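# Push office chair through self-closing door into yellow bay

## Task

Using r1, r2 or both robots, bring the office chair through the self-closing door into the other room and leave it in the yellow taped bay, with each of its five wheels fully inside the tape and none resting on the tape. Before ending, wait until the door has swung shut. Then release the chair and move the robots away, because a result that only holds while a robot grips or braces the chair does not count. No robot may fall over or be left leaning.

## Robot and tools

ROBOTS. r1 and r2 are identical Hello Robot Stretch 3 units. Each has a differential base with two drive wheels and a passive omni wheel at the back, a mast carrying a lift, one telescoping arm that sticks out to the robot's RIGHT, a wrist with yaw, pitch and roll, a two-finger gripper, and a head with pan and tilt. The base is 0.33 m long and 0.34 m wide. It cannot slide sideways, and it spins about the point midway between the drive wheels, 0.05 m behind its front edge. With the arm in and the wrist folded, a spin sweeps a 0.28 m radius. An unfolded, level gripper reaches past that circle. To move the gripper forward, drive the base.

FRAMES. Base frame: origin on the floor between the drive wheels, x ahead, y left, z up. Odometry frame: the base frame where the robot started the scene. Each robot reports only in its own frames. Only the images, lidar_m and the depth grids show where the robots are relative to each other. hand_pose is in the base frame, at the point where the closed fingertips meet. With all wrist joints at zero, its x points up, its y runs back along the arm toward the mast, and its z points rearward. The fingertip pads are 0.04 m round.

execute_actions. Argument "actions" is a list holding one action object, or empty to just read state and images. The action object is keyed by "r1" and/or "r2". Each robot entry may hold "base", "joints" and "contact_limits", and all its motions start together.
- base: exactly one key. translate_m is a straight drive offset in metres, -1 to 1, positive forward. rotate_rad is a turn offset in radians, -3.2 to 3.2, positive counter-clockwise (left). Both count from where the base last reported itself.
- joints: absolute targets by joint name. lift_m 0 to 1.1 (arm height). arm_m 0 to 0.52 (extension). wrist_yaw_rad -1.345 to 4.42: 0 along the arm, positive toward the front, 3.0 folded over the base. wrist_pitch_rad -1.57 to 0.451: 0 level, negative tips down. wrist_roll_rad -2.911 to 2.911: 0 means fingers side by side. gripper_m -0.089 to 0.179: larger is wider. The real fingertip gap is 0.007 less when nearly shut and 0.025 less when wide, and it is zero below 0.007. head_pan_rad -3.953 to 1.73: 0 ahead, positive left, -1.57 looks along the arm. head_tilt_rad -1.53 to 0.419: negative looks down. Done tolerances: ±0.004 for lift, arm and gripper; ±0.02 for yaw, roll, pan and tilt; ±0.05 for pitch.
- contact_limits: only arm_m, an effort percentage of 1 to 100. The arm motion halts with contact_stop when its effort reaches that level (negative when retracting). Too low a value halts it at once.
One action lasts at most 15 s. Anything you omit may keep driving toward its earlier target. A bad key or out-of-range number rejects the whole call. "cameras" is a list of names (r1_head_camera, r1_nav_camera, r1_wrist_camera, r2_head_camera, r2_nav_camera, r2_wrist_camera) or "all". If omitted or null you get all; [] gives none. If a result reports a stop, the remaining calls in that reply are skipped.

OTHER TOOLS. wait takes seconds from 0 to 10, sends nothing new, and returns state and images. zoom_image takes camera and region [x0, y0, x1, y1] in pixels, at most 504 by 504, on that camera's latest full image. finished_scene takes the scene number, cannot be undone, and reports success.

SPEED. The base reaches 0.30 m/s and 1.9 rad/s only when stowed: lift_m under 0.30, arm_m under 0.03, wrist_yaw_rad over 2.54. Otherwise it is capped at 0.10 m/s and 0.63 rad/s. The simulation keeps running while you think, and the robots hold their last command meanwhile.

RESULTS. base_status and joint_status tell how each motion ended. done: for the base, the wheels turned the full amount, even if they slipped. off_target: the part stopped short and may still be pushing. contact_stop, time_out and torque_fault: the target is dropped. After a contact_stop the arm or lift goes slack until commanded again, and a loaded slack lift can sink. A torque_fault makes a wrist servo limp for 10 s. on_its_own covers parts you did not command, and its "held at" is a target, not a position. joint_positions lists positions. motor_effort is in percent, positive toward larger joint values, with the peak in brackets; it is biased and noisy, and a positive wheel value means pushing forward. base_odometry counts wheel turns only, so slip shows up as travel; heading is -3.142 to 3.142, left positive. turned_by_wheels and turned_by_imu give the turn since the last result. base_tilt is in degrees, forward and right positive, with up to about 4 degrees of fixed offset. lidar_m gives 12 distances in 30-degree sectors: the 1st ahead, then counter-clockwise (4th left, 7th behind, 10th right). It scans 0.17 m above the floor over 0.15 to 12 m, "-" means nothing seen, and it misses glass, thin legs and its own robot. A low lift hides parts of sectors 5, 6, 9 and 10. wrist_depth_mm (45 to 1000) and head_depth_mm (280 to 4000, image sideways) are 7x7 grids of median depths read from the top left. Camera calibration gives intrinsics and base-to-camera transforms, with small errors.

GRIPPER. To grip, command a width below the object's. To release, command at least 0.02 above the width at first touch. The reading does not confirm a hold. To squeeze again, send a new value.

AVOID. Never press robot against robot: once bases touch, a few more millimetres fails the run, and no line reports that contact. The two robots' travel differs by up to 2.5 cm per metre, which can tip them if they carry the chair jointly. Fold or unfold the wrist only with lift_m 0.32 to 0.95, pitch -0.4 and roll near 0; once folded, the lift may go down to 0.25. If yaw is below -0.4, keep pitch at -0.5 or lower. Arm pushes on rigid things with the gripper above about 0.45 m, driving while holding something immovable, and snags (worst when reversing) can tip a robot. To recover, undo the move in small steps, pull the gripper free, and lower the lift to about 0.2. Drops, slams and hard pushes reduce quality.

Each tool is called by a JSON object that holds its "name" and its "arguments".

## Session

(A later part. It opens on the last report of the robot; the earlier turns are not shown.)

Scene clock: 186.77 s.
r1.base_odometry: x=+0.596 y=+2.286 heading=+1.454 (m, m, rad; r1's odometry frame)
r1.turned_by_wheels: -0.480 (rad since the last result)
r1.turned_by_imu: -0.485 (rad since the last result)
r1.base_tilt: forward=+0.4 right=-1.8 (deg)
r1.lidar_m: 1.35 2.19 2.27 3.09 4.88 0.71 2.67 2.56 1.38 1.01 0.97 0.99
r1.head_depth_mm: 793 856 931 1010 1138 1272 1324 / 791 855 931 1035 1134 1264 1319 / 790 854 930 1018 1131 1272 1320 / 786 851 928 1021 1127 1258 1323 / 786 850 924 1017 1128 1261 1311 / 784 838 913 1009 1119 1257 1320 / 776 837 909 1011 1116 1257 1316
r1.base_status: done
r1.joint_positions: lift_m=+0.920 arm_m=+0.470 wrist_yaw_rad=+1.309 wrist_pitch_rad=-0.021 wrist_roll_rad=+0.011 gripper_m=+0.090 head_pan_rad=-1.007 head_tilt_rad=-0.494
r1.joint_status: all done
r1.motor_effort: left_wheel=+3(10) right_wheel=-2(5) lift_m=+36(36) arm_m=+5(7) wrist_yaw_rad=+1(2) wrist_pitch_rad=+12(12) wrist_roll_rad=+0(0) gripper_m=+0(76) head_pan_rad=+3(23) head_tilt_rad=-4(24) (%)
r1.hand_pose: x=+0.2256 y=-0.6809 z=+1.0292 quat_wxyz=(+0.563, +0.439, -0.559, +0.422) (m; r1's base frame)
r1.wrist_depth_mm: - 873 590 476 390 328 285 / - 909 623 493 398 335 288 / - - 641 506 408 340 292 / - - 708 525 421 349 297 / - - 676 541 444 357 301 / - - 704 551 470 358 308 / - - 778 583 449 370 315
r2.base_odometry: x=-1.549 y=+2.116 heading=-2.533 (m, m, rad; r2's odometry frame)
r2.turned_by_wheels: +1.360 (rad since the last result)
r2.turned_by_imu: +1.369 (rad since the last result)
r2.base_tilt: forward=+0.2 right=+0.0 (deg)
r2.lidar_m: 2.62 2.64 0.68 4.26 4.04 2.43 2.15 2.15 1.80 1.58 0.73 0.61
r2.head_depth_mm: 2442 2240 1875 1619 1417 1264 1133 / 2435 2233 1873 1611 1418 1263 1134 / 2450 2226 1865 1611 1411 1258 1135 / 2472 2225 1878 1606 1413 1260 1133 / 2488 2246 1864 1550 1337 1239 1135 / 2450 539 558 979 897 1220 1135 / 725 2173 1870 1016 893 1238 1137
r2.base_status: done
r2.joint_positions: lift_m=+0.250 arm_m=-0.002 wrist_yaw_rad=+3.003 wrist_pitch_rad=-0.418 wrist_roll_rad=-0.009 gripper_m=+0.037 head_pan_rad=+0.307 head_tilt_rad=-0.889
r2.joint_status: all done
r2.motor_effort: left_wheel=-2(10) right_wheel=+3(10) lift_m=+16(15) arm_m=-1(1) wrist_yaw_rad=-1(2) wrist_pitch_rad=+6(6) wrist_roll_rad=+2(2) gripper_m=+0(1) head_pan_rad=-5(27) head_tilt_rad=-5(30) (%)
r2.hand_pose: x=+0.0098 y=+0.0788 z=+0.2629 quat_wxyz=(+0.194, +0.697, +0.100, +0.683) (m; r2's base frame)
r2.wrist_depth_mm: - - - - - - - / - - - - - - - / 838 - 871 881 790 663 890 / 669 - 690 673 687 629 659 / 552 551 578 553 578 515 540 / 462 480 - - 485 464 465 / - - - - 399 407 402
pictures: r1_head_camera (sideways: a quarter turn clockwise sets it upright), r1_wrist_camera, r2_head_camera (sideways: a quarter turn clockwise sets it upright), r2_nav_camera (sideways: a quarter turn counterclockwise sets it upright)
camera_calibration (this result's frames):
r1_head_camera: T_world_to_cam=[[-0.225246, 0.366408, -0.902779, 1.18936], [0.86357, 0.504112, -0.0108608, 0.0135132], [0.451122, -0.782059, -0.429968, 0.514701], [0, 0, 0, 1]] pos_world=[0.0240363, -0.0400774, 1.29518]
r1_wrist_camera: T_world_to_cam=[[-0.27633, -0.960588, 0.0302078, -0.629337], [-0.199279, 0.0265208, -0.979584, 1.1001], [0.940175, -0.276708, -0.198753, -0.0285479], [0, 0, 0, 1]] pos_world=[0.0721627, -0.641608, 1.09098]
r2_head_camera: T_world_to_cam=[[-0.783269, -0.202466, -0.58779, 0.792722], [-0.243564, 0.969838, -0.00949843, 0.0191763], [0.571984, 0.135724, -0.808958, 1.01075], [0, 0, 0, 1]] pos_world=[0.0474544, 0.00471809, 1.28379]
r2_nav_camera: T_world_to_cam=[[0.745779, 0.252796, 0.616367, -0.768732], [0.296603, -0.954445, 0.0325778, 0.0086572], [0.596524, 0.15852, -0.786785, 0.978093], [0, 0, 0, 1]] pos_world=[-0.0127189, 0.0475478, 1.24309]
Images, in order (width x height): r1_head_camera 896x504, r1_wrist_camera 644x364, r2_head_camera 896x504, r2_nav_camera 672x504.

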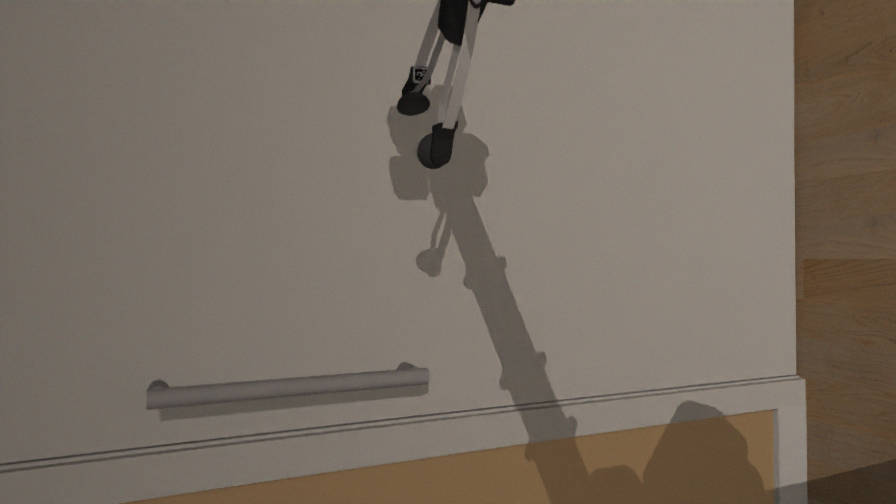

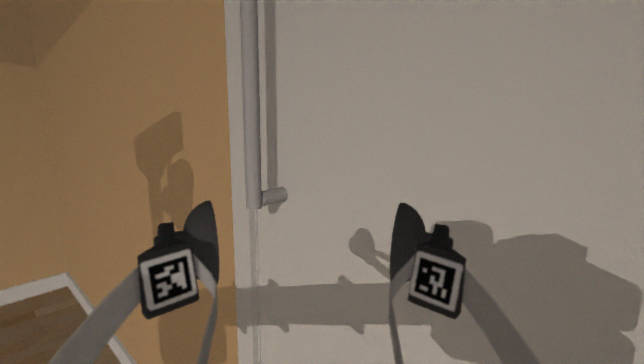

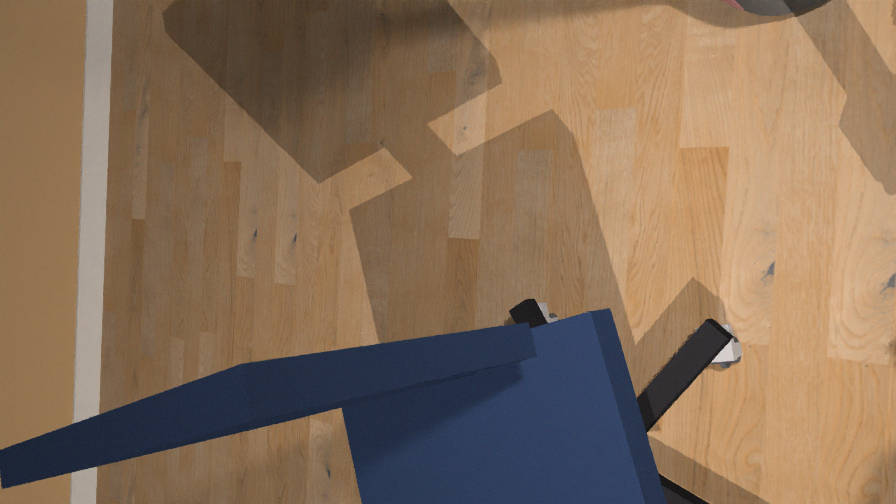

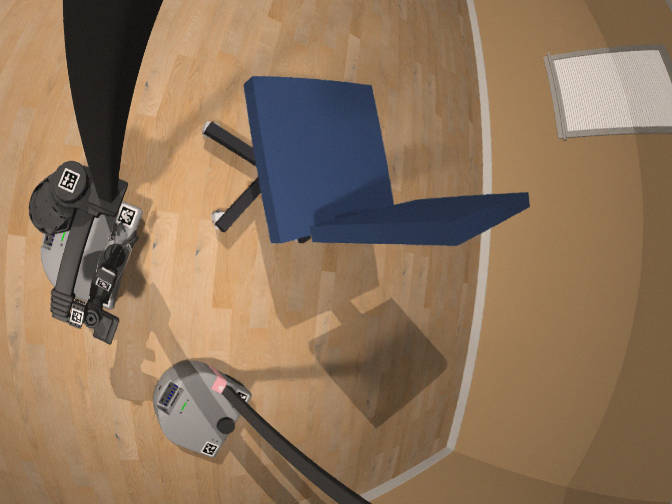

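{"name": "execute_actions", "arguments": {"actions": [{"r1":{"base":{"translate_m":0.3},"joints":{"head_pan_rad":-1.1}},"r2":{"base":{"rotate_rad":-0.2},"joints":{"head_pan_rad":0.0}}}], "cameras": ["r1_wrist_camera","r1_head_camera","r2_nav_camera"]}}

Scene clock: 196.20 s.
r1.base_odometry: x=+0.631 y=+2.584 heading=+1.454 (m, m, rad; r1's odometry frame)
r1.turned_by_wheels: +0.000 (rad since the last result)
r1.turned_by_imu: -0.002 (rad since the last result)
r1.base_tilt: forward=+0.5 right=-1.8 (deg)
r1.lidar_m: 1.14 1.94 2.01 2.72 1.16 0.98 2.94 2.82 1.17 0.85 0.80 0.84
r1.head_depth_mm: 682 737 804 - 988 1112 1250 / 674 729 793 885 974 1097 1227 / 666 722 785 875 959 1077 1221 / 660 693 755 838 946 1058 1206 / 649 698 758 836 923 1032 1179 / 645 695 758 828 916 1025 1162 / 639 689 749 818 904 1008 1141
r1.base_status: done
r1.joint_positions: lift_m=+0.920 arm_m=+0.470 wrist_yaw_rad=+1.309 wrist_pitch_rad=-0.021 wrist_roll_rad=+0.011 gripper_m=+0.090 head_pan_rad=-1.093 head_tilt_rad=-0.494
r1.joint_status: all done
r1.motor_effort: left_wheel=+3(9) right_wheel=-2(4) lift_m=+36(36) arm_m=+5(6) wrist_yaw_rad=+1(1) wrist_pitch_rad=+12(12) wrist_roll_rad=+0(0) gripper_m=+1(0) head_pan_rad=-2(8) head_tilt_rad=-3(3) (%)
r1.hand_pose: x=+0.2256 y=-0.6809 z=+1.0292 quat_wxyz=(+0.563, +0.439, -0.559, +0.422) (m; r1's base frame)
r1.wrist_depth_mm: 904 524 372 261 232 195 170 / - 558 382 268 239 199 172 / - 585 401 274 245 204 175 / - 626 418 291 250 207 178 / - 712 380 302 267 211 180 / - 845 405 285 281 212 184 / - 727 465 341 270 221 187
r2.base_odometry: x=-1.549 y=+2.116 heading=-2.733 (m, m, rad; r2's odometry frame)
r2.turned_by_wheels: -0.200 (rad since the last result)
r2.turned_by_imu: -0.199 (rad since the last result)
r2.base_tilt: forward=+0.2 right=+0.0 (deg)
r2.lidar_m: 2.53 2.62 0.68 4.21 4.27 2.78 2.18 2.15 2.05 1.60 1.58 0.91
r2.head_depth_mm: 845 2082 1878 1410 1350 1263 1133 / 2464 2225 1786 1379 1366 1254 1134 / 2668 2217 1874 1604 1411 1258 1138 / 2624 2216 1862 1605 1412 1259 1134 / 2548 2237 1885 1619 1408 1259 1134 / 2495 2246 1862 1618 1412 1254 1135 / 2403 2234 1880 1611 1421 1239 1100
r2.base_status: done
r2.joint_positions: lift_m=+0.250 arm_m=-0.002 wrist_yaw_rad=+3.003 wrist_pitch_rad=-0.418 wrist_roll_rad=-0.009 gripper_m=+0.037 head_pan_rad=+0.007 head_tilt_rad=-0.890
r2.joint_status: all done
r2.motor_effort: left_wheel=+3(9) right_wheel=-3(8) lift_m=+16(16) arm_m=-1(0) wrist_yaw_rad=-2(2) wrist_pitch_rad=+6(6) wrist_roll_rad=+2(2) gripper_m=-1(1) head_pan_rad=-4(35) head_tilt_rad=-5(6) (%)
r2.hand_pose: x=+0.0098 y=+0.0788 z=+0.2629 quat_wxyz=(+0.194, +0.697, +0.100, +0.683) (m; r2's base frame)
r2.wrist_depth_mm: - - - - - - - / - - - - - - - / 836 - 880 791 673 696 888 / 667 - 662 677 676 625 658 / 552 547 573 555 546 515 549 / 461 479 - - 483 467 467 / - - - - 397 402 402
pictures: r1_head_camera (sideways: a quarter turn clockwise sets it upright), r1_wrist_camera, r2_nav_camera (sideways: a quarter turn counterclockwise sets it upright)
camera_calibration (this result's frames):
r1_head_camera: T_world_to_cam=[[-0.193027, 0.384358, -0.902779, 1.18916], [0.903583, 0.428275, -0.0108608, 0.0132691], [0.382463, -0.817832, -0.429968, 0.515119], [0, 0, 0, 1]] pos_world=[0.0205369, -0.0414667, 1.29518]
r1_wrist_camera: T_world_to_cam=[[-0.27633, -0.960588, 0.0302079, -0.629337], [-0.199279, 0.0265208, -0.979584, 1.1001], [0.940175, -0.276708, -0.198753, -0.0285479], [0, 0, 0, 1]] pos_world=[0.0721627, -0.641608, 1.09098]
r2_nav_camera: T_world_to_cam=[[0.787238, 0.0211007, 0.616288, -0.768882], [0.00128536, -0.999468, 0.0325784, 0.0104579], [0.616647, -0.0248548, -0.786847, 0.97805], [0, 0, 0, 1]] pos_world=[0.00216789, 0.0509856, 1.24309]
Images, in order (width x height): r1_head_camera 896x504, r1_wrist_camera 644x364, r2_nav_camera 672x504.

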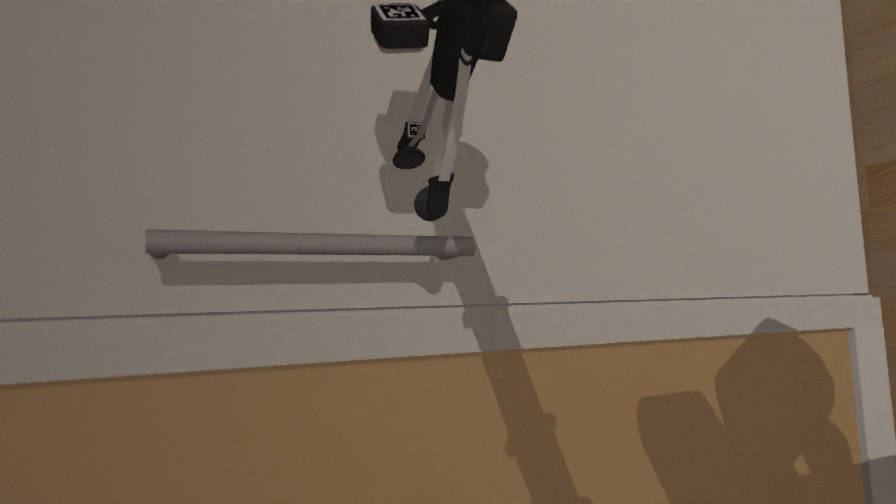

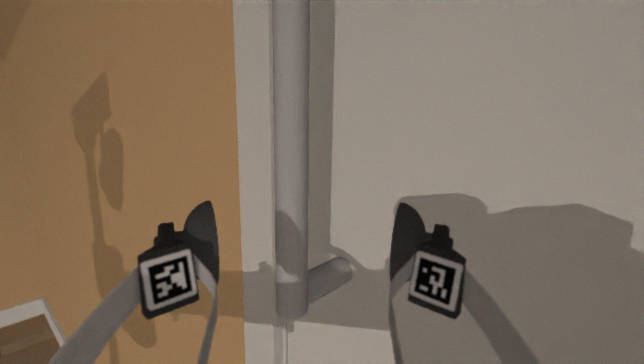

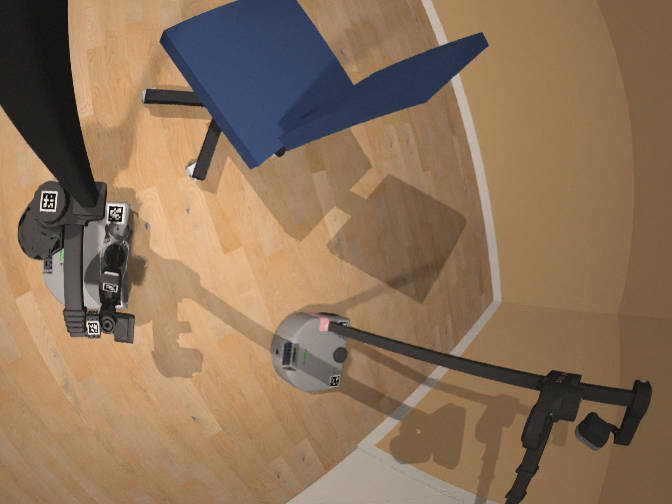

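{"name": "execute_actions", "arguments": {"actions": [{"r1":{"base":{"translate_m":0.093},"joints":{"arm_m":0.48}},"r2":{"base":{"translate_m":0.4}}}], "cameras": ["r1_wrist_camera"]}}

{"name": "execute_actions", "arguments": {"actions": [{"r1":{"joints":{"gripper_m":-0.04}},"r2":{"base":{"rotate_rad":0.45},"joints":{"head_pan_rad":0.6}}}], "cameras": ["r1_wrist_camera","r2_nav_camera","r2_head_camera"]}}

Scene clock: 203.70 s.
r1.base_odometry: x=+0.641 y=+2.677 heading=+1.454 (m, m, rad; r1's odometry frame)
r1.turned_by_wheels: +0.000 (rad since the last result)
r1.turned_by_imu: -0.001 (rad since the last result)
r1.base_tilt: forward=+0.3 right=-1.6 (deg)
r1.lidar_m: 1.07 1.86 1.92 2.60 1.21 0.73 3.03 2.90 1.10 0.80 0.75 0.79
r1.head_depth_mm: 637 692 755 - 926 1046 1201 / 632 686 746 835 914 1027 1173 / 624 658 725 807 900 1011 1152 / 614 662 721 790 875 981 1120 / 610 659 715 788 873 977 1110 / 606 651 709 778 857 960 1085 / 599 646 701 768 847 942 1069
r1.base_status: done
r1.joint_positions: lift_m=+0.920 arm_m=+0.480 wrist_yaw_rad=+1.309 wrist_pitch_rad=-0.021 wrist_roll_rad=+0.011 gripper_m=+0.090 head_pan_rad=-1.093 head_tilt_rad=-0.494
r1.joint_status: all done
r1.motor_effort: left_wheel=+3(10) right_wheel=-3(3) lift_m=+36(36) arm_m=+5(7) wrist_yaw_rad=+1(2) wrist_pitch_rad=+12(12) wrist_roll_rad=+0(0) gripper_m=-1(0) head_pan_rad=-2(1) head_tilt_rad=-3(3) (%)
r1.hand_pose: x=+0.2256 y=-0.6909 z=+1.0292 quat_wxyz=(+0.563, +0.439, -0.559, +0.422) (m; r1's base frame)
r1.wrist_depth_mm: 710 399 257 132 176 148 127 / 765 419 267 137 180 150 129 / 858 442 304 141 183 153 132 / 959 470 309 146 188 156 134 / - 531 283 152 203 159 137 / - 645 297 159 212 160 139 / - 547 350 182 201 167 141
r2.base_odometry: x=-1.916 y=+1.957 heading=-2.733 (m, m, rad; r2's odometry frame)
r2.turned_by_wheels: +0.000 (rad since the last result)
r2.turned_by_imu: +0.004 (rad since the last result)
r2.base_tilt: forward=+0.2 right=+0.1 (deg)
r2.lidar_m: 2.27 2.26 2.43 0.58 4.44 3.25 2.55 2.51 1.83 1.45 1.42 0.62
r2.head_depth_mm: 1936 2064 1883 1522 1219 1149 1134 / 2227 2228 1878 1602 1303 1223 1135 / 2440 2244 1871 1609 1421 1265 1135 / 2358 2239 1869 1619 1408 1255 1139 / 2231 2223 1853 1607 1412 1259 1136 / 2141 2231 1866 1610 1417 1255 1136 / 2053 2200 1876 1600 1409 1260 1132
r2.base_status: done
r2.joint_positions: lift_m=+0.250 arm_m=-0.002 wrist_yaw_rad=+3.003 wrist_pitch_rad=-0.418 wrist_roll_rad=-0.009 gripper_m=+0.037 head_pan_rad=+0.007 head_tilt_rad=-0.890
r2.joint_status: not commanded
r2.motor_effort: left_wheel=+3(11) right_wheel=-2(8) lift_m=+15(14) arm_m=+0(1) wrist_yaw_rad=-1(1) wrist_pitch_rad=+6(6) wrist_roll_rad=+1(2) gripper_m=-1(0) head_pan_rad=-4(5) head_tilt_rad=-5(5) (%)
r2.hand_pose: x=+0.0098 y=+0.0788 z=+0.2629 quat_wxyz=(+0.194, +0.697, +0.100, +0.683) (m; r2's base frame)
r2.wrist_depth_mm: - - - - - - - / - - - - - - - / 857 - 637 685 877 873 882 / 672 - 600 681 625 692 682 / 546 551 457 560 574 555 557 / 462 480 - - 483 463 465 / - - - - 399 404 403
pictures: r1_wrist_camera
camera_calibration (this result's frames):
r1_wrist_camera: T_world_to_cam=[[-0.276322, -0.96059, 0.0302079, -0.638949], [-0.199279, 0.026519, -0.979584, 1.10037], [0.940178, -0.2767, -0.198753, -0.0313115], [0, 0, 0, 1]] pos_world=[0.0721629, -0.651613, 1.09098]
Images, in order (width x height): r1_wrist_camera 644x364.

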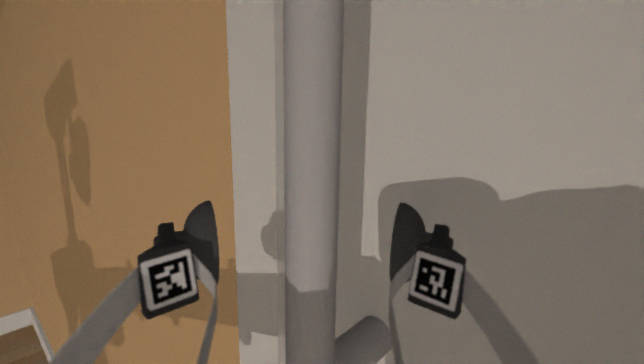

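Scene clock: 205.50 s.
r1.base_odometry: x=+0.641 y=+2.677 heading=+1.454 (m, m, rad; r1's odometry frame)
r1.turned_by_wheels: +0.000 (rad since the last result)
r1.turned_by_imu: +0.000 (rad since the last result)
r1.base_tilt: forward=+0.6 right=-1.7 (deg)
r1.lidar_m: 1.07 1.86 1.92 2.61 1.21 0.73 3.02 2.90 1.10 0.80 0.75 0.79
r1.head_depth_mm: 638 691 752 - 924 1048 1196 / 631 684 744 832 911 1024 1173 / 623 657 725 810 897 1008 1150 / 614 661 719 790 877 984 1121 / 609 658 715 787 872 975 1106 / 605 653 711 777 862 962 1085 / 598 646 700 768 848 946 1068
r1.base_status: not commanded
r1.joint_positions: lift_m=+0.920 arm_m=+0.480 wrist_yaw_rad=+1.304 wrist_pitch_rad=-0.021 wrist_roll_rad=+0.011 gripper_m=-0.039 head_pan_rad=-1.093 head_tilt_rad=-0.494
r1.joint_status: all done
r1.motor_effort: left_wheel=+6(6) right_wheel=-5(5) lift_m=+36(36) arm_m=+4(5) wrist_yaw_rad=+6(6) wrist_pitch_rad=+12(12) wrist_roll_rad=+0(0) gripper_m=-22(97) head_pan_rad=-1(1) head_tilt_rad=-4(4) (%)
r1.hand_pose: x=+0.2253 y=-0.6921 z=+1.0292 quat_wxyz=(+0.564, +0.437, -0.560, +0.421) (m; r1's base frame)
r1.wrist_depth_mm: 686 396 255 132 173 146 126 / 743 419 265 135 177 149 128 / 824 439 274 141 181 152 131 / 907 468 306 145 185 155 133 / - 490 354 146 187 159 135 / - 521 - 151 185 161 138 / - 640 350 164 204 164 140
r2.base_odometry: x=-1.916 y=+1.957 heading=-2.283 (m, m, rad; r2's odometry frame)
r2.turned_by_wheels: +0.450 (rad since the last result)
r2.turned_by_imu: +0.453 (rad since the last result)
r2.base_tilt: forward=+0.2 right=+0.1 (deg)
r2.lidar_m: 2.26 2.36 0.58 4.41 3.49 2.59 2.51 1.96 1.46 1.42 0.63 2.08
r2.head_depth_mm: 2134 2238 1877 1612 1415 1254 1137 / 2254 2237 1866 1608 1420 1259 1138 / 2398 2242 1868 1614 1417 1262 1136 / 2520 2231 1868 1609 1418 1257 1131 / 2659 2104 771 977 1362 1222 1138 / 2780 549 562 617 689 809 1103 / 2749 2230 460 476 516 604 1104
r2.base_status: done
r2.joint_positions: lift_m=+0.250 arm_m=-0.002 wrist_yaw_rad=+3.003 wrist_pitch_rad=-0.418 wrist_roll_rad=-0.009 gripper_m=+0.037 head_pan_rad=+0.593 head_tilt_rad=-0.890
r2.joint_status: all done
r2.motor_effort: left_wheel=-2(8) right_wheel=+1(8) lift_m=+15(15) arm_m=+0(1) wrist_yaw_rad=-2(2) wrist_pitch_rad=+6(6) wrist_roll_rad=+2(2) gripper_m=-1(1) head_pan_rad=+4(49) head_tilt_rad=-4(6) (%)
r2.hand_pose: x=+0.0098 y=+0.0788 z=+0.2629 quat_wxyz=(+0.194, +0.697, +0.100, +0.683) (m; r2's base frame)
r2.wrist_depth_mm: - - - - - - - / - - - - - - - / 861 - 818 682 620 861 905 / 665 - 670 627 653 549 693 / 548 551 574 496 577 531 561 / 459 481 - - 482 463 470 / - - - - 398 401 406
pictures: r1_wrist_camera, r2_head_camera (sideways: a quarter turn clockwise sets it upright), r2_nav_camera (sideways: a quarter turn counterclockwise sets it upright)
camera_calibration (this result's frames):
r1_wrist_camera: T_world_to_cam=[[-0.280797, -0.959292, 0.0302127, -0.638335], [-0.199154, 0.0274432, -0.979584, 1.10095], [0.938877, -0.281081, -0.198753, -0.0341039], [0, 0, 0, 1]] pos_world=[0.072036, -0.652149, 1.09098]
r2_head_camera: T_world_to_cam=[[-0.694532, -0.415526, -0.587336, 0.79159], [-0.50744, 0.861635, -0.00953256, 0.0208304], [0.51003, 0.291417, -0.809287, 1.01155], [0, 0, 0, 1]] pos_world=[0.0444321, 0.0161945, 1.28376]
r2_nav_camera: T_world_to_cam=[[0.644372, 0.453235, 0.615925, -0.767538], [0.553987, -0.831888, 0.032581, 0.00708308], [0.527147, 0.32022, -0.787131, 0.978965], [0, 0, 0, 1]] pos_world=[-0.0254032, 0.0402831, 1.24309]
Images, in order (width x height): r1_wrist_camera 644x364, r2_head_camera 896x504, r2_nav_camera 672x504.

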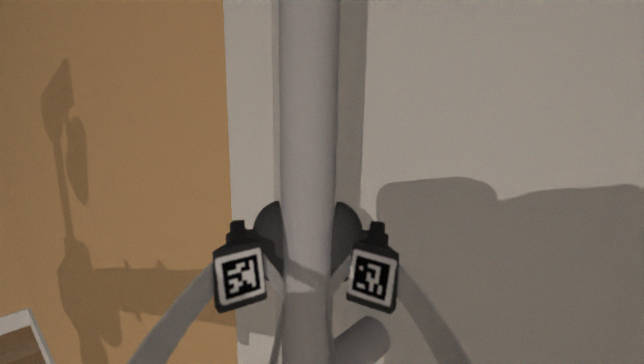

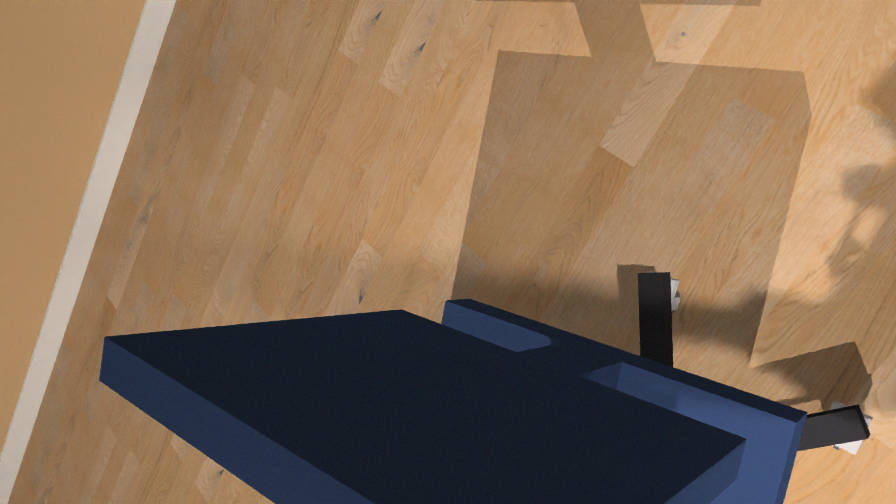

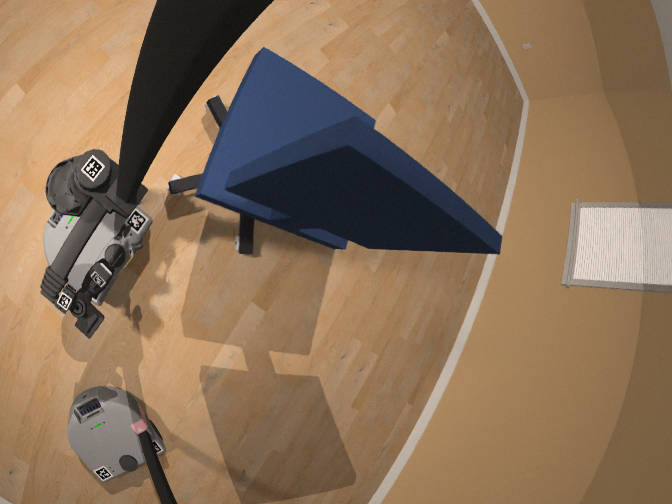

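{"name": "execute_actions", "arguments": {"actions": [{"r1":{"base":{"translate_m":-0.095},"joints":{"arm_m":0.367}},"r2":{"base":{"translate_m":0.5}}}], "cameras": ["r1_wrist_camera"]}}

Scene clock: 231.47 s.
r1.base_odometry: x=+0.630 y=+2.582 heading=+1.454 (m, m, rad; r1's odometry frame)
r1.turned_by_wheels: +0.000 (rad since the last result)
r1.turned_by_imu: +0.000 (rad since the last result)
r1.base_tilt: forward=+0.4 right=-1.4 (deg)
r1.lidar_m: 1.14 1.94 2.01 0.61 0.62 4.05 2.93 2.82 1.16 0.72 0.66 0.84
r1.head_depth_mm: 581 635 696 751 894 995 1157 / 563 612 670 729 831 943 1088 / 547 579 631 699 792 899 1028 / 530 574 624 681 762 852 972 / 640 692 751 825 913 1047 1185 / 644 697 757 830 916 1028 1161 / 640 690 748 819 905 1012 1142
r1.base_status: done
r1.joint_positions: lift_m=+0.920 arm_m=+0.367 wrist_yaw_rad=+1.304 wrist_pitch_rad=-0.022 wrist_roll_rad=+0.011 gripper_m=-0.031 head_pan_rad=-1.093 head_tilt_rad=-0.494
r1.joint_status: all done
r1.on_its_own: gripper_m is held at -0.032, not at your -0.040, by its stall guard, which is not easing now
r1.motor_effort: left_wheel=+3(24) right_wheel=-2(21) lift_m=+36(36) arm_m=-7(8) wrist_yaw_rad=+5(19) wrist_pitch_rad=+12(12) wrist_roll_rad=+0(0) gripper_m=-20(21) head_pan_rad=-2(2) head_tilt_rad=-3(3) (%)
r1.hand_pose: x=+0.2253 y=-0.5798 z=+1.0289 quat_wxyz=(+0.564, +0.438, -0.560, +0.421) (m; r1's base frame)
r1.wrist_depth_mm: - 727 516 133 178 158 141 / - 757 531 138 182 161 143 / - 854 555 143 188 165 146 / - 869 569 148 191 168 149 / - 908 651 147 193 172 152 / - 980 - 154 194 176 156 / - - 642 161 214 180 159
r2.base_odometry: x=-2.243 y=+1.579 heading=-2.283 (m, m, rad; r2's odometry frame)
r2.turned_by_wheels: +0.000 (rad since the last result)
r2.turned_by_imu: +0.005 (rad since the last result)
r2.base_tilt: forward=+0.2 right=+0.0 (deg)
r2.lidar_m: 1.76 1.85 2.60 4.40 4.16 3.09 3.00 1.98 0.48 1.30 1.51 1.81
r2.head_depth_mm: 1660 1881 1862 1607 1417 1258 1133 / 1750 2004 1872 1611 1417 1260 1138 / 1858 2085 1872 1609 1414 1257 1136 / 1988 2160 1868 1615 1411 1256 1134 / 2125 2236 1862 1614 1413 1260 1136 / 2302 2227 1871 1602 1416 1259 1132 / 2499 2241 1864 1614 1417 1256 1133
r2.base_status: done
r2.joint_positions: lift_m=+0.250 arm_m=-0.002 wrist_yaw_rad=+3.003 wrist_pitch_rad=-0.418 wrist_roll_rad=-0.009 gripper_m=+0.037 head_pan_rad=+0.593 head_tilt_rad=-0.890
r2.joint_status: not commanded
r2.motor_effort: left_wheel=-2(7) right_wheel=+3(9) lift_m=+15(15) arm_m=+0(0) wrist_yaw_rad=-3(2) wrist_pitch_rad=+6(6) wrist_roll_rad=+2(2) gripper_m=+0(0) head_pan_rad=+4(4) head_tilt_rad=-5(6) (%)
r2.hand_pose: x=+0.0098 y=+0.0788 z=+0.2629 quat_wxyz=(+0.194, +0.697, +0.100, +0.683) (m; r2's base frame)
r2.wrist_depth_mm: - - - - - - - / - - - - - - - / 627 - 778 841 896 881 902 / 519 - 669 680 690 689 680 / 550 546 576 553 574 561 562 / 466 474 - - 475 466 470 / - - - - 397 405 401
pictures: r1_wrist_camera
camera_calibration (this result's frames):
r1_wrist_camera: T_world_to_cam=[[-0.280466, -0.959388, 0.0302278, -0.530709], [-0.19997, 0.0276001, -0.979413, 1.09775], [0.938803, -0.280736, -0.19959, -0.00149066], [0, 0, 0, 1]] pos_world=[0.0720714, -0.539872, 1.0909]
Images, in order (width x height): r1_wrist_camera 644x364.

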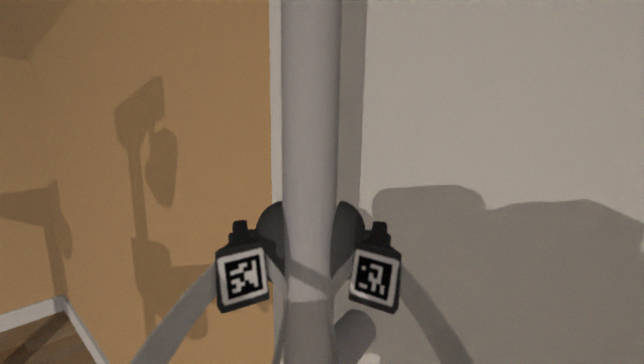

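{"name": "execute_actions", "arguments": {"actions": [{"r1":{"base":{"translate_m":-0.17},"joints":{"arm_m":0.236}},"r2":{"joints":{"lift_m":0.42,"gripper_m":0.15}}}], "cameras": []}}

{"name": "execute_actions", "arguments": {"actions": [{"r1":{"base":{"translate_m":-0.198},"joints":{"arm_m":0.154}},"r2":{"base":{"rotate_rad":0.52},"joints":{"wrist_yaw_rad":1.57,"wrist_pitch_rad":0.0}}}], "cameras": ["r1_wrist_camera"]}}

Scene clock: 237.00 s.
r1.base_odometry: x=+0.611 y=+2.414 heading=+1.455 (m, m, rad; r1's odometry frame)
r1.turned_by_wheels: +0.000 (rad since the last result)
r1.turned_by_imu: +0.001 (rad since the last result)
r1.base_tilt: forward=+0.3 right=-1.9 (deg)
r1.lidar_m: 1.26 2.09 2.16 0.59 4.92 3.82 2.78 2.67 1.29 0.67 0.53 0.93
r1.head_depth_mm: 561 618 689 768 896 1075 1232 / 521 572 631 701 - 924 1087 / 487 530 581 644 728 822 947 / 458 426 524 563 663 738 843 / 431 462 502 548 603 673 766 / 413 447 499 895 1003 1135 1244 / 708 762 827 910 1008 1125 1240
r1.base_status: done
r1.joint_positions: lift_m=+0.920 arm_m=+0.236 wrist_yaw_rad=+1.271 wrist_pitch_rad=-0.023 wrist_roll_rad=+0.011 gripper_m=-0.031 head_pan_rad=-1.093 head_tilt_rad=-0.494
r1.joint_status: all done
r1.on_its_own: wrist_yaw_rad is held at +1.263, not at your +1.310, by its stall guard, which is not easing now; gripper_m is held at -0.032, not at your -0.040, by its stall guard, which is not easing now
r1.motor_effort: left_wheel=+7(13) right_wheel=-4(13) lift_m=+36(36) arm_m=-4(12) wrist_yaw_rad=-10(57) wrist_pitch_rad=+13(13) wrist_roll_rad=+0(0) gripper_m=-18(25) head_pan_rad=-1(1) head_tilt_rad=-5(4) (%)
r1.hand_pose: x=+0.2228 y=-0.4568 z=+1.0286 quat_wxyz=(+0.571, +0.429, -0.567, +0.411) (m; r1's base frame)
r1.wrist_depth_mm: - - 219 137 190 180 170 / - - 225 142 196 184 174 / - - 234 147 202 190 179 / - - 895 152 209 196 183 / - - - 153 213 200 188 / - - 259 159 217 205 194 / - - - 171 231 211 199
r2.base_odometry: x=-2.243 y=+1.579 heading=-2.283 (m, m, rad; r2's odometry frame)
r2.turned_by_wheels: +0.000 (rad since the last result)
r2.turned_by_imu: +0.002 (rad since the last result)
r2.base_tilt: forward=+0.2 right=+0.0 (deg)
r2.lidar_m: 1.76 1.85 2.58 4.40 4.16 3.09 3.01 1.98 0.48 1.43 1.51 1.82
r2.head_depth_mm: 1656 1872 1874 1618 1415 1262 1137 / 1759 1990 1863 1610 1415 1255 1132 / 1864 2109 1865 1609 1414 1262 1140 / 1982 2176 1872 1603 1416 1257 1131 / 2142 2236 1877 1610 1413 1254 1136 / 2308 2221 1872 1600 1413 1259 1140 / 2514 2235 1866 1610 1414 1254 1130
r2.base_status: not commanded
r2.joint_positions: lift_m=+0.420 arm_m=-0.002 wrist_yaw_rad=+3.003 wrist_pitch_rad=-0.418 wrist_roll_rad=-0.009 gripper_m=+0.150 head_pan_rad=+0.593 head_tilt_rad=-0.890
r2.joint_status: all done
r2.motor_effort: left_wheel=-2(2) right_wheel=+2(2) lift_m=+25(25) arm_m=-1(1) wrist_yaw_rad=-3(2) wrist_pitch_rad=+6(6) wrist_roll_rad=+2(2) gripper_m=+0(90) head_pan_rad=+5(5) head_tilt_rad=-4(5) (%)
r2.hand_pose: x=+0.0099 y=+0.0789 z=+0.4324 quat_wxyz=(+0.194, +0.697, +0.099, +0.683) (m; r2's base frame)
r2.wrist_depth_mm: 298 - 484 - - - - / 320 - 400 - - - - / - - - - - - - / 942 - 962 964 - - - / 745 694 786 791 787 826 786 / 554 - 667 671 676 - 666 / 541 554 575 571 584 563 586
pictures: none
No camera images: the call's "cameras" was empty. Leave "cameras" out to get every camera's image.

Scene clock: 239.93 s.
r1.base_odometry: x=+0.588 y=+2.217 heading=+1.455 (m, m, rad; r1's odometry frame)
r1.turned_by_wheels: +0.000 (rad since the last result)
r1.turned_by_imu: +0.001 (rad since the last result)
r1.base_tilt: forward=+0.5 right=-1.6 (deg)
r1.lidar_m: 1.40 2.25 0.63 0.61 0.98 3.57 2.61 2.50 1.44 0.72 0.45 0.47
r1.head_depth_mm: 658 742 848 992 1208 - 1323 / 569 631 708 805 - - 1257 / 502 548 605 676 750 888 1035 / 449 486 530 583 647 728 830 / 406 356 392 482 513 622 695 / 370 388 424 456 496 542 614 / 341 361 391 431 1076 1251 1318
r1.base_status: done
r1.joint_positions: lift_m=+0.920 arm_m=+0.154 wrist_yaw_rad=+1.246 wrist_pitch_rad=-0.024 wrist_roll_rad=+0.011 gripper_m=-0.031 head_pan_rad=-1.093 head_tilt_rad=-0.494
r1.joint_status: all done
r1.on_its_own: wrist_yaw_rad is held at +1.220, not at your +1.310, by its stall guard, which is still easing; gripper_m is held at -0.032, not at your -0.040, by its stall guard, which is not easing now
r1.motor_effort: left_wheel=+10(12) right_wheel=-8(13) lift_m=+36(36) arm_m=-2(12) wrist_yaw_rad=-30(61) wrist_pitch_rad=+13(13) wrist_roll_rad=+0(0) gripper_m=-20(24) head_pan_rad=-1(1) head_tilt_rad=-4(4) (%)
r1.hand_pose: x=+0.2209 y=-0.3807 z=+1.0284 quat_wxyz=(+0.576, +0.422, -0.572, +0.403) (m; r1's base frame)
r1.wrist_depth_mm: - - 205 142 211 211 213 / - - 212 148 217 219 219 / - - 217 153 223 225 226 / - - 227 159 230 232 234 / - - 235 157 238 239 242 / - - - 163 247 248 251 / - - 251 249 256 258 259
r2.base_odometry: x=-2.243 y=+1.579 heading=-1.763 (m, m, rad; r2's odometry frame)
r2.turned_by_wheels: +0.520 (rad since the last result)
r2.turned_by_imu: +0.525 (rad since the last result)
r2.base_tilt: forward=+0.3 right=+0.1 (deg)
r2.lidar_m: 1.84 2.57 4.39 0.60 3.09 3.00 0.54 0.96 1.43 1.50 1.82 1.76
r2.head_depth_mm: 2335 2243 1870 1619 1417 1264 1132 / 2581 2206 1883 1607 1418 1262 1151 / 2773 2236 1869 1609 1414 1254 1135 / 2772 2241 1868 1608 1407 1262 1133 / 2779 2218 1872 1610 1419 1259 1133 / 2747 2215 1869 1606 1412 1237 1118 / 2761 2228 1864 1610 666 823 1103
r2.base_status: done
r2.joint_positions: lift_m=+0.420 arm_m=-0.002 wrist_yaw_rad=+1.574 wrist_pitch_rad=-0.022 wrist_roll_rad=-0.009 gripper_m=+0.150 head_pan_rad=+0.593 head_tilt_rad=-0.890
r2.joint_status: all done
r2.motor_effort: left_wheel=-3(7) right_wheel=+2(6) lift_m=+24(25) arm_m=-1(1) wrist_yaw_rad=-2(6) wrist_pitch_rad=+7(18) wrist_roll_rad=+2(4) gripper_m=+0(1) head_pan_rad=+5(5) head_tilt_rad=-5(4) (%)
r2.hand_pose: x=+0.2343 y=-0.1427 z=+0.5287 quat_wxyz=(+0.507, +0.504, -0.491, +0.498) (m; r2's base frame)
r2.wrist_depth_mm: - - - - - - - / - - - - - - - / - - - - - - - / - - - - - - - / - - - - - - - / - - - - - - - / 852 901 899 891 896 850 891
pictures: r1_wrist_camera
camera_calibration (this result's frames):
r1_wrist_camera: T_world_to_cam=[[-0.335551, -0.941535, 0.0302908, -0.321969], [-0.200044, 0.0397975, -0.978978, 1.09505], [0.920537, -0.334556, -0.201702, 0.0441385], [0, 0, 0, 1]] pos_world=[0.0703898, -0.331959, 1.09069]
Images, in order (width x height): r1_wrist_camera 644x364.

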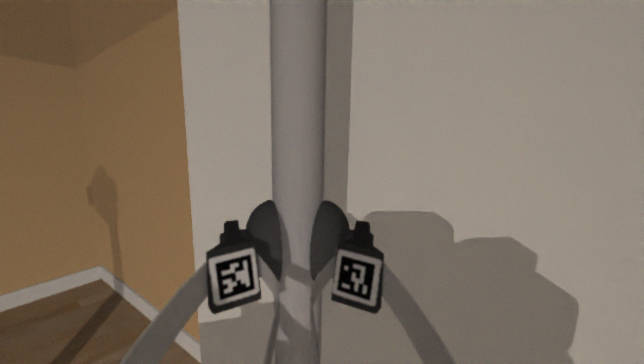

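{"name": "execute_actions", "arguments": {"actions": [{"r1":{"base":{"translate_m":-0.42},"joints":{"arm_m":0.14,"wrist_yaw_rad":1.30,"gripper_m":-0.045,"head_pan_rad":-0.6}}}], "cameras": ["r1_wrist_camera","r1_nav_camera"]}}

Scene clock: 252.87 s.
r1.base_odometry: x=+0.539 y=+1.800 heading=+1.455 (m, m, rad; r1's odometry frame)
r1.turned_by_wheels: +0.000 (rad since the last result)
r1.turned_by_imu: -0.001 (rad since the last result)
r1.base_tilt: forward=+0.4 right=-1.6 (deg)
r1.lidar_m: 1.70 0.86 0.77 0.93 4.63 3.07 2.23 2.14 1.74 1.26 0.79 0.67
r1.head_depth_mm: 683 752 835 938 1029 1247 1325 / 643 702 776 864 974 1121 1249 / 608 661 724 800 896 1017 1173 / 576 622 678 745 828 929 1061 / 547 582 631 689 769 859 982 / 532 582 1384 1546 1745 1625 1308 / 1240 1350 1489 1654 1876 1620 1311
r1.base_status: done
r1.joint_positions: lift_m=+0.920 arm_m=+0.140 wrist_yaw_rad=+1.298 wrist_pitch_rad=-0.023 wrist_roll_rad=+0.011 gripper_m=-0.039 head_pan_rad=-0.607 head_tilt_rad=-0.495
r1.joint_status: gripper_m off_target (ended at -0.039, target -0.045); the others done
r1.on_its_own: gripper_m is held at -0.039, not at your -0.045, by its stall guard, which is not easing now
r1.motor_effort: left_wheel=+2(7) right_wheel=-2(9) lift_m=+36(36) arm_m=-4(10) wrist_yaw_rad=+3(36) wrist_pitch_rad=+13(13) wrist_roll_rad=+0(0) gripper_m=-14(81) head_pan_rad=+3(22) head_tilt_rad=-4(4) (%)
r1.hand_pose: x=+0.2248 y=-0.3542 z=+1.0286 quat_wxyz=(+0.566, +0.436, -0.561, +0.418) (m; r1's base frame)
r1.wrist_depth_mm: - - 474 479 499 518 539 / - - 479 498 516 542 552 / - - 496 518 527 558 572 / - - 514 534 551 576 602 / - - 535 - 581 595 623 / - - - - 594 616 651 / - - 567 591 629 639 682
r2.base_odometry: x=-2.243 y=+1.579 heading=-1.763 (m, m, rad; r2's odometry frame)
r2.turned_by_wheels: +0.000 (rad since the last result)
r2.turned_by_imu: +0.003 (rad since the last result)
r2.base_tilt: forward=+0.2 right=+0.0 (deg)
r2.lidar_m: 1.84 2.58 4.39 0.60 3.11 0.83 0.88 0.92 1.43 1.50 1.82 1.76
r2.head_depth_mm: 2355 2237 1870 1612 1411 1263 1138 / 2598 2229 1876 1613 1417 1261 1154 / 2770 2223 1865 1610 1411 1261 1138 / 2766 2246 1864 1610 1413 1259 1134 / 2756 2238 1868 1607 1409 1260 1136 / 2776 2237 1862 1609 1413 1235 1115 / 2764 2234 1868 1601 664 823 1103
r2.base_status: not commanded
r2.joint_positions: lift_m=+0.420 arm_m=-0.002 wrist_yaw_rad=+1.574 wrist_pitch_rad=-0.022 wrist_roll_rad=-0.009 gripper_m=+0.150 head_pan_rad=+0.593 head_tilt_rad=-0.890
r2.joint_status: not commanded
r2.motor_effort: left_wheel=-2(3) right_wheel=+3(3) lift_m=+23(23) arm_m=+0(0) wrist_yaw_rad=-2(3) wrist_pitch_rad=+7(7) wrist_roll_rad=+2(2) gripper_m=-1(0) head_pan_rad=+6(4) head_tilt_rad=-4(6) (%)
r2.hand_pose: x=+0.2343 y=-0.1427 z=+0.5287 quat_wxyz=(+0.507, +0.504, -0.491, +0.498) (m; r2's base frame)
r2.wrist_depth_mm: - - - - - - - / - - - - - - - / - - - - - - - / - - - - - - - / - - - - - - - / - - - - - - - / 860 888 907 902 903 840 892
pictures: r1_nav_camera (sideways: a quarter turn counterclockwise sets it upright), r1_wrist_camera
camera_calibration (this result's frames):
r1_nav_camera: T_world_to_cam=[[0.390803, -0.325825, 0.860878, -1.08222], [-0.567692, -0.821519, -0.0532201, 0.115341], [0.724568, -0.467915, -0.50602, 0.61021], [0, 0, 0, 1]] pos_world=[0.0462732, 0.0276678, 1.24657]
r1_wrist_camera: T_world_to_cam=[[-0.286651, -0.957557, 0.0302739, -0.312446], [-0.200998, 0.0292135, -0.979156, 1.09165], [0.936713, -0.286761, -0.200841, 0.0618391], [0, 0, 0, 1]] pos_world=[0.0719313, -0.313342, 1.09077]
Images, in order (width x height): r1_nav_camera 672x504, r1_wrist_camera 644x364.

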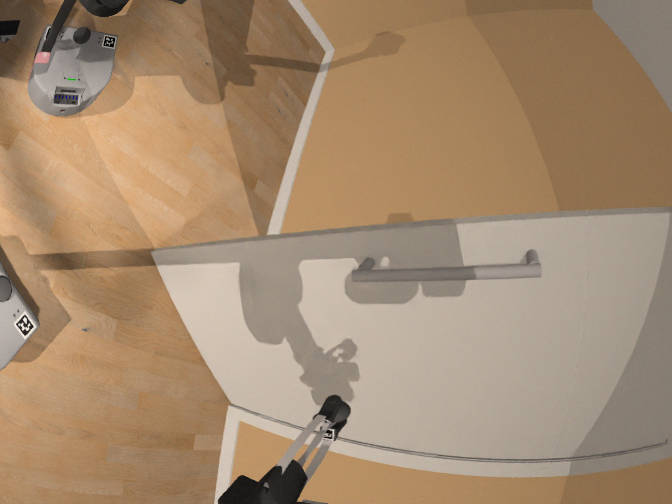

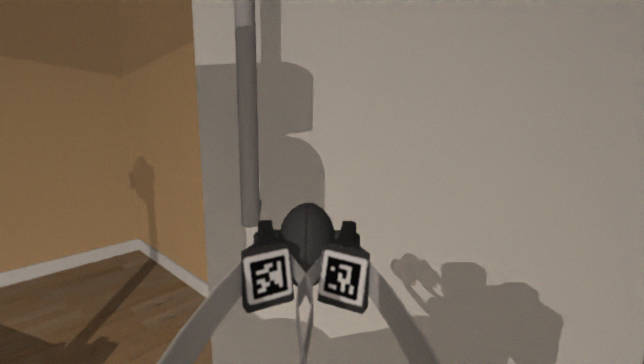

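{"name": "execute_actions", "arguments": {"actions": [{"r1":{"base":{"translate_m":0.83},"joints":{"arm_m":0.48,"wrist_yaw_rad":1.31,"gripper_m":0.075,"head_pan_rad":-1.1}}}], "cameras": ["r1_wrist_camera","r1_head_camera"]}}

Scene clock: 283.10 s.
r1.base_odometry: x=+0.635 y=+2.624 heading=+1.455 (m, m, rad; r1's odometry frame)
r1.turned_by_wheels: +0.000 (rad since the last result)
r1.turned_by_imu: -0.004 (rad since the last result)
r1.base_tilt: forward=+0.3 right=-1.7 (deg)
r1.lidar_m: 1.11 1.90 1.97 0.64 0.63 4.09 2.96 2.85 1.14 0.83 0.78 0.82
r1.head_depth_mm: 663 716 781 - 962 1089 1225 / 656 710 775 864 948 1064 1215 / 649 694 756 853 932 1048 1194 / 641 694 756 830 919 1029 1168 / 626 674 738 809 900 1004 1145 / 629 678 737 807 891 996 1128 / 622 671 729 796 880 981 1106
r1.base_status: done
r1.joint_positions: lift_m=+0.920 arm_m=+0.480 wrist_yaw_rad=+1.309 wrist_pitch_rad=-0.023 wrist_roll_rad=+0.011 gripper_m=+0.075 head_pan_rad=-1.093 head_tilt_rad=-0.495
r1.joint_status: all done
r1.motor_effort: left_wheel=+2(9) right_wheel=-2(4) lift_m=+36(36) arm_m=+6(5) wrist_yaw_rad=+1(2) wrist_pitch_rad=+13(13) wrist_roll_rad=+0(0) gripper_m=+1(79) head_pan_rad=-1(20) head_tilt_rad=-2(3) (%)
r1.hand_pose: x=+0.2255 y=-0.6909 z=+1.0286 quat_wxyz=(+0.563, +0.439, -0.559, +0.421) (m; r1's base frame)
r1.wrist_depth_mm: 803 463 301 227 205 170 147 / 899 488 315 233 208 174 149 / - 525 326 240 213 178 153 / - 545 364 245 216 180 155 / - 599 326 252 212 184 158 / - 741 338 241 - 187 161 / - 611 420 269 232 185 163
r2.base_odometry: x=-2.243 y=+1.579 heading=-1.763 (m, m, rad; r2's odometry frame)
r2.turned_by_wheels: +0.000 (rad since the last result)
r2.turned_by_imu: +0.004 (rad since the last result)
r2.base_tilt: forward=+0.2 right=+0.0 (deg)
r2.lidar_m: 1.84 2.57 4.39 0.60 3.12 3.00 1.99 0.49 0.50 1.51 1.81 1.76
r2.head_depth_mm: 2344 2238 1865 1622 1417 1262 1141 / 2589 2241 1865 1614 1414 1255 1149 / 2780 2243 1879 1610 1407 1261 1130 / 2764 2234 1872 1610 1412 1258 1133 / 2731 2229 1861 1608 1414 1256 1137 / 2769 2223 1865 1606 1416 1239 1119 / 2747 2216 1886 1608 666 824 1102
r2.base_status: not commanded
r2.joint_positions: lift_m=+0.420 arm_m=-0.002 wrist_yaw_rad=+1.574 wrist_pitch_rad=-0.022 wrist_roll_rad=-0.009 gripper_m=+0.150 head_pan_rad=+0.593 head_tilt_rad=-0.890
r2.joint_status: not commanded
r2.motor_effort: left_wheel=-3(2) right_wheel=+3(3) lift_m=+23(25) arm_m=+0(1) wrist_yaw_rad=-4(2) wrist_pitch_rad=+7(7) wrist_roll_rad=+2(2) gripper_m=-1(0) head_pan_rad=+5(5) head_tilt_rad=-5(6) (%)
r2.hand_pose: x=+0.2343 y=-0.1427 z=+0.5287 quat_wxyz=(+0.507, +0.504, -0.491, +0.498) (m; r2's base frame)
r2.wrist_depth_mm: - - - - - - - / - - - - - - - / - - - - - - - / - - - - - - - / - - - - - - - / - - - - - - - / 857 882 887 901 890 869 896
pictures: r1_head_camera (sideways: a quarter turn clockwise sets it upright), r1_wrist_camera
camera_calibration (this result's frames):
r1_head_camera: T_world_to_cam=[[-0.193104, 0.384789, -0.902579, 1.1889], [0.90371, 0.428008, -0.0108773, 0.0132898], [0.382125, -0.817769, -0.430388, 0.515668], [0, 0, 0, 1]] pos_world=[0.0205229, -0.0414682, 1.29516]
r1_wrist_camera: T_world_to_cam=[[-0.276219, -0.960618, 0.0302739, -0.639032], [-0.201304, 0.0270255, -0.979156, 1.10019], [0.939776, -0.276555, -0.200842, -0.0290184], [0, 0, 0, 1]] pos_world=[0.0722309, -0.651623, 1.09077]
Images, in order (width x height): r1_head_camera 896x504, r1_wrist_camera 644x364.

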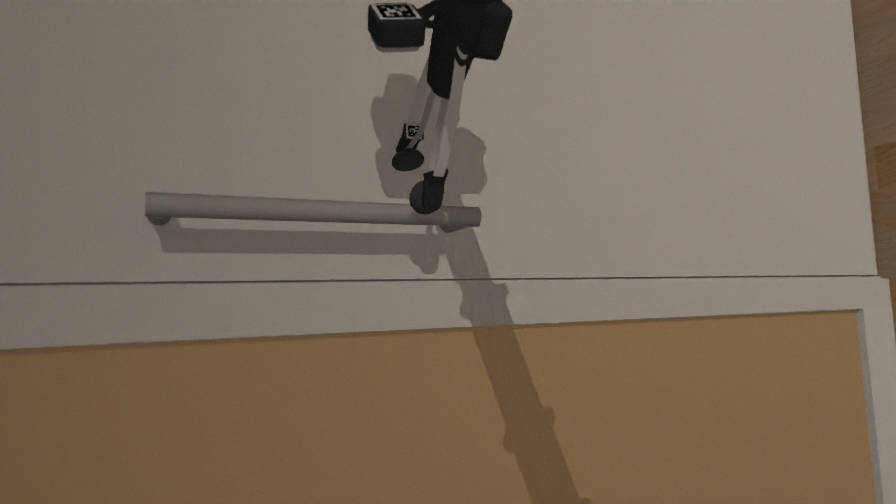

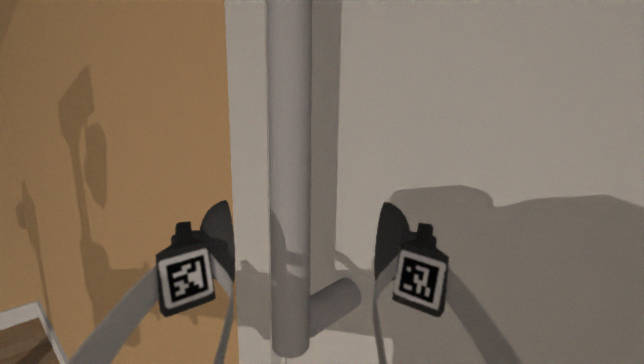

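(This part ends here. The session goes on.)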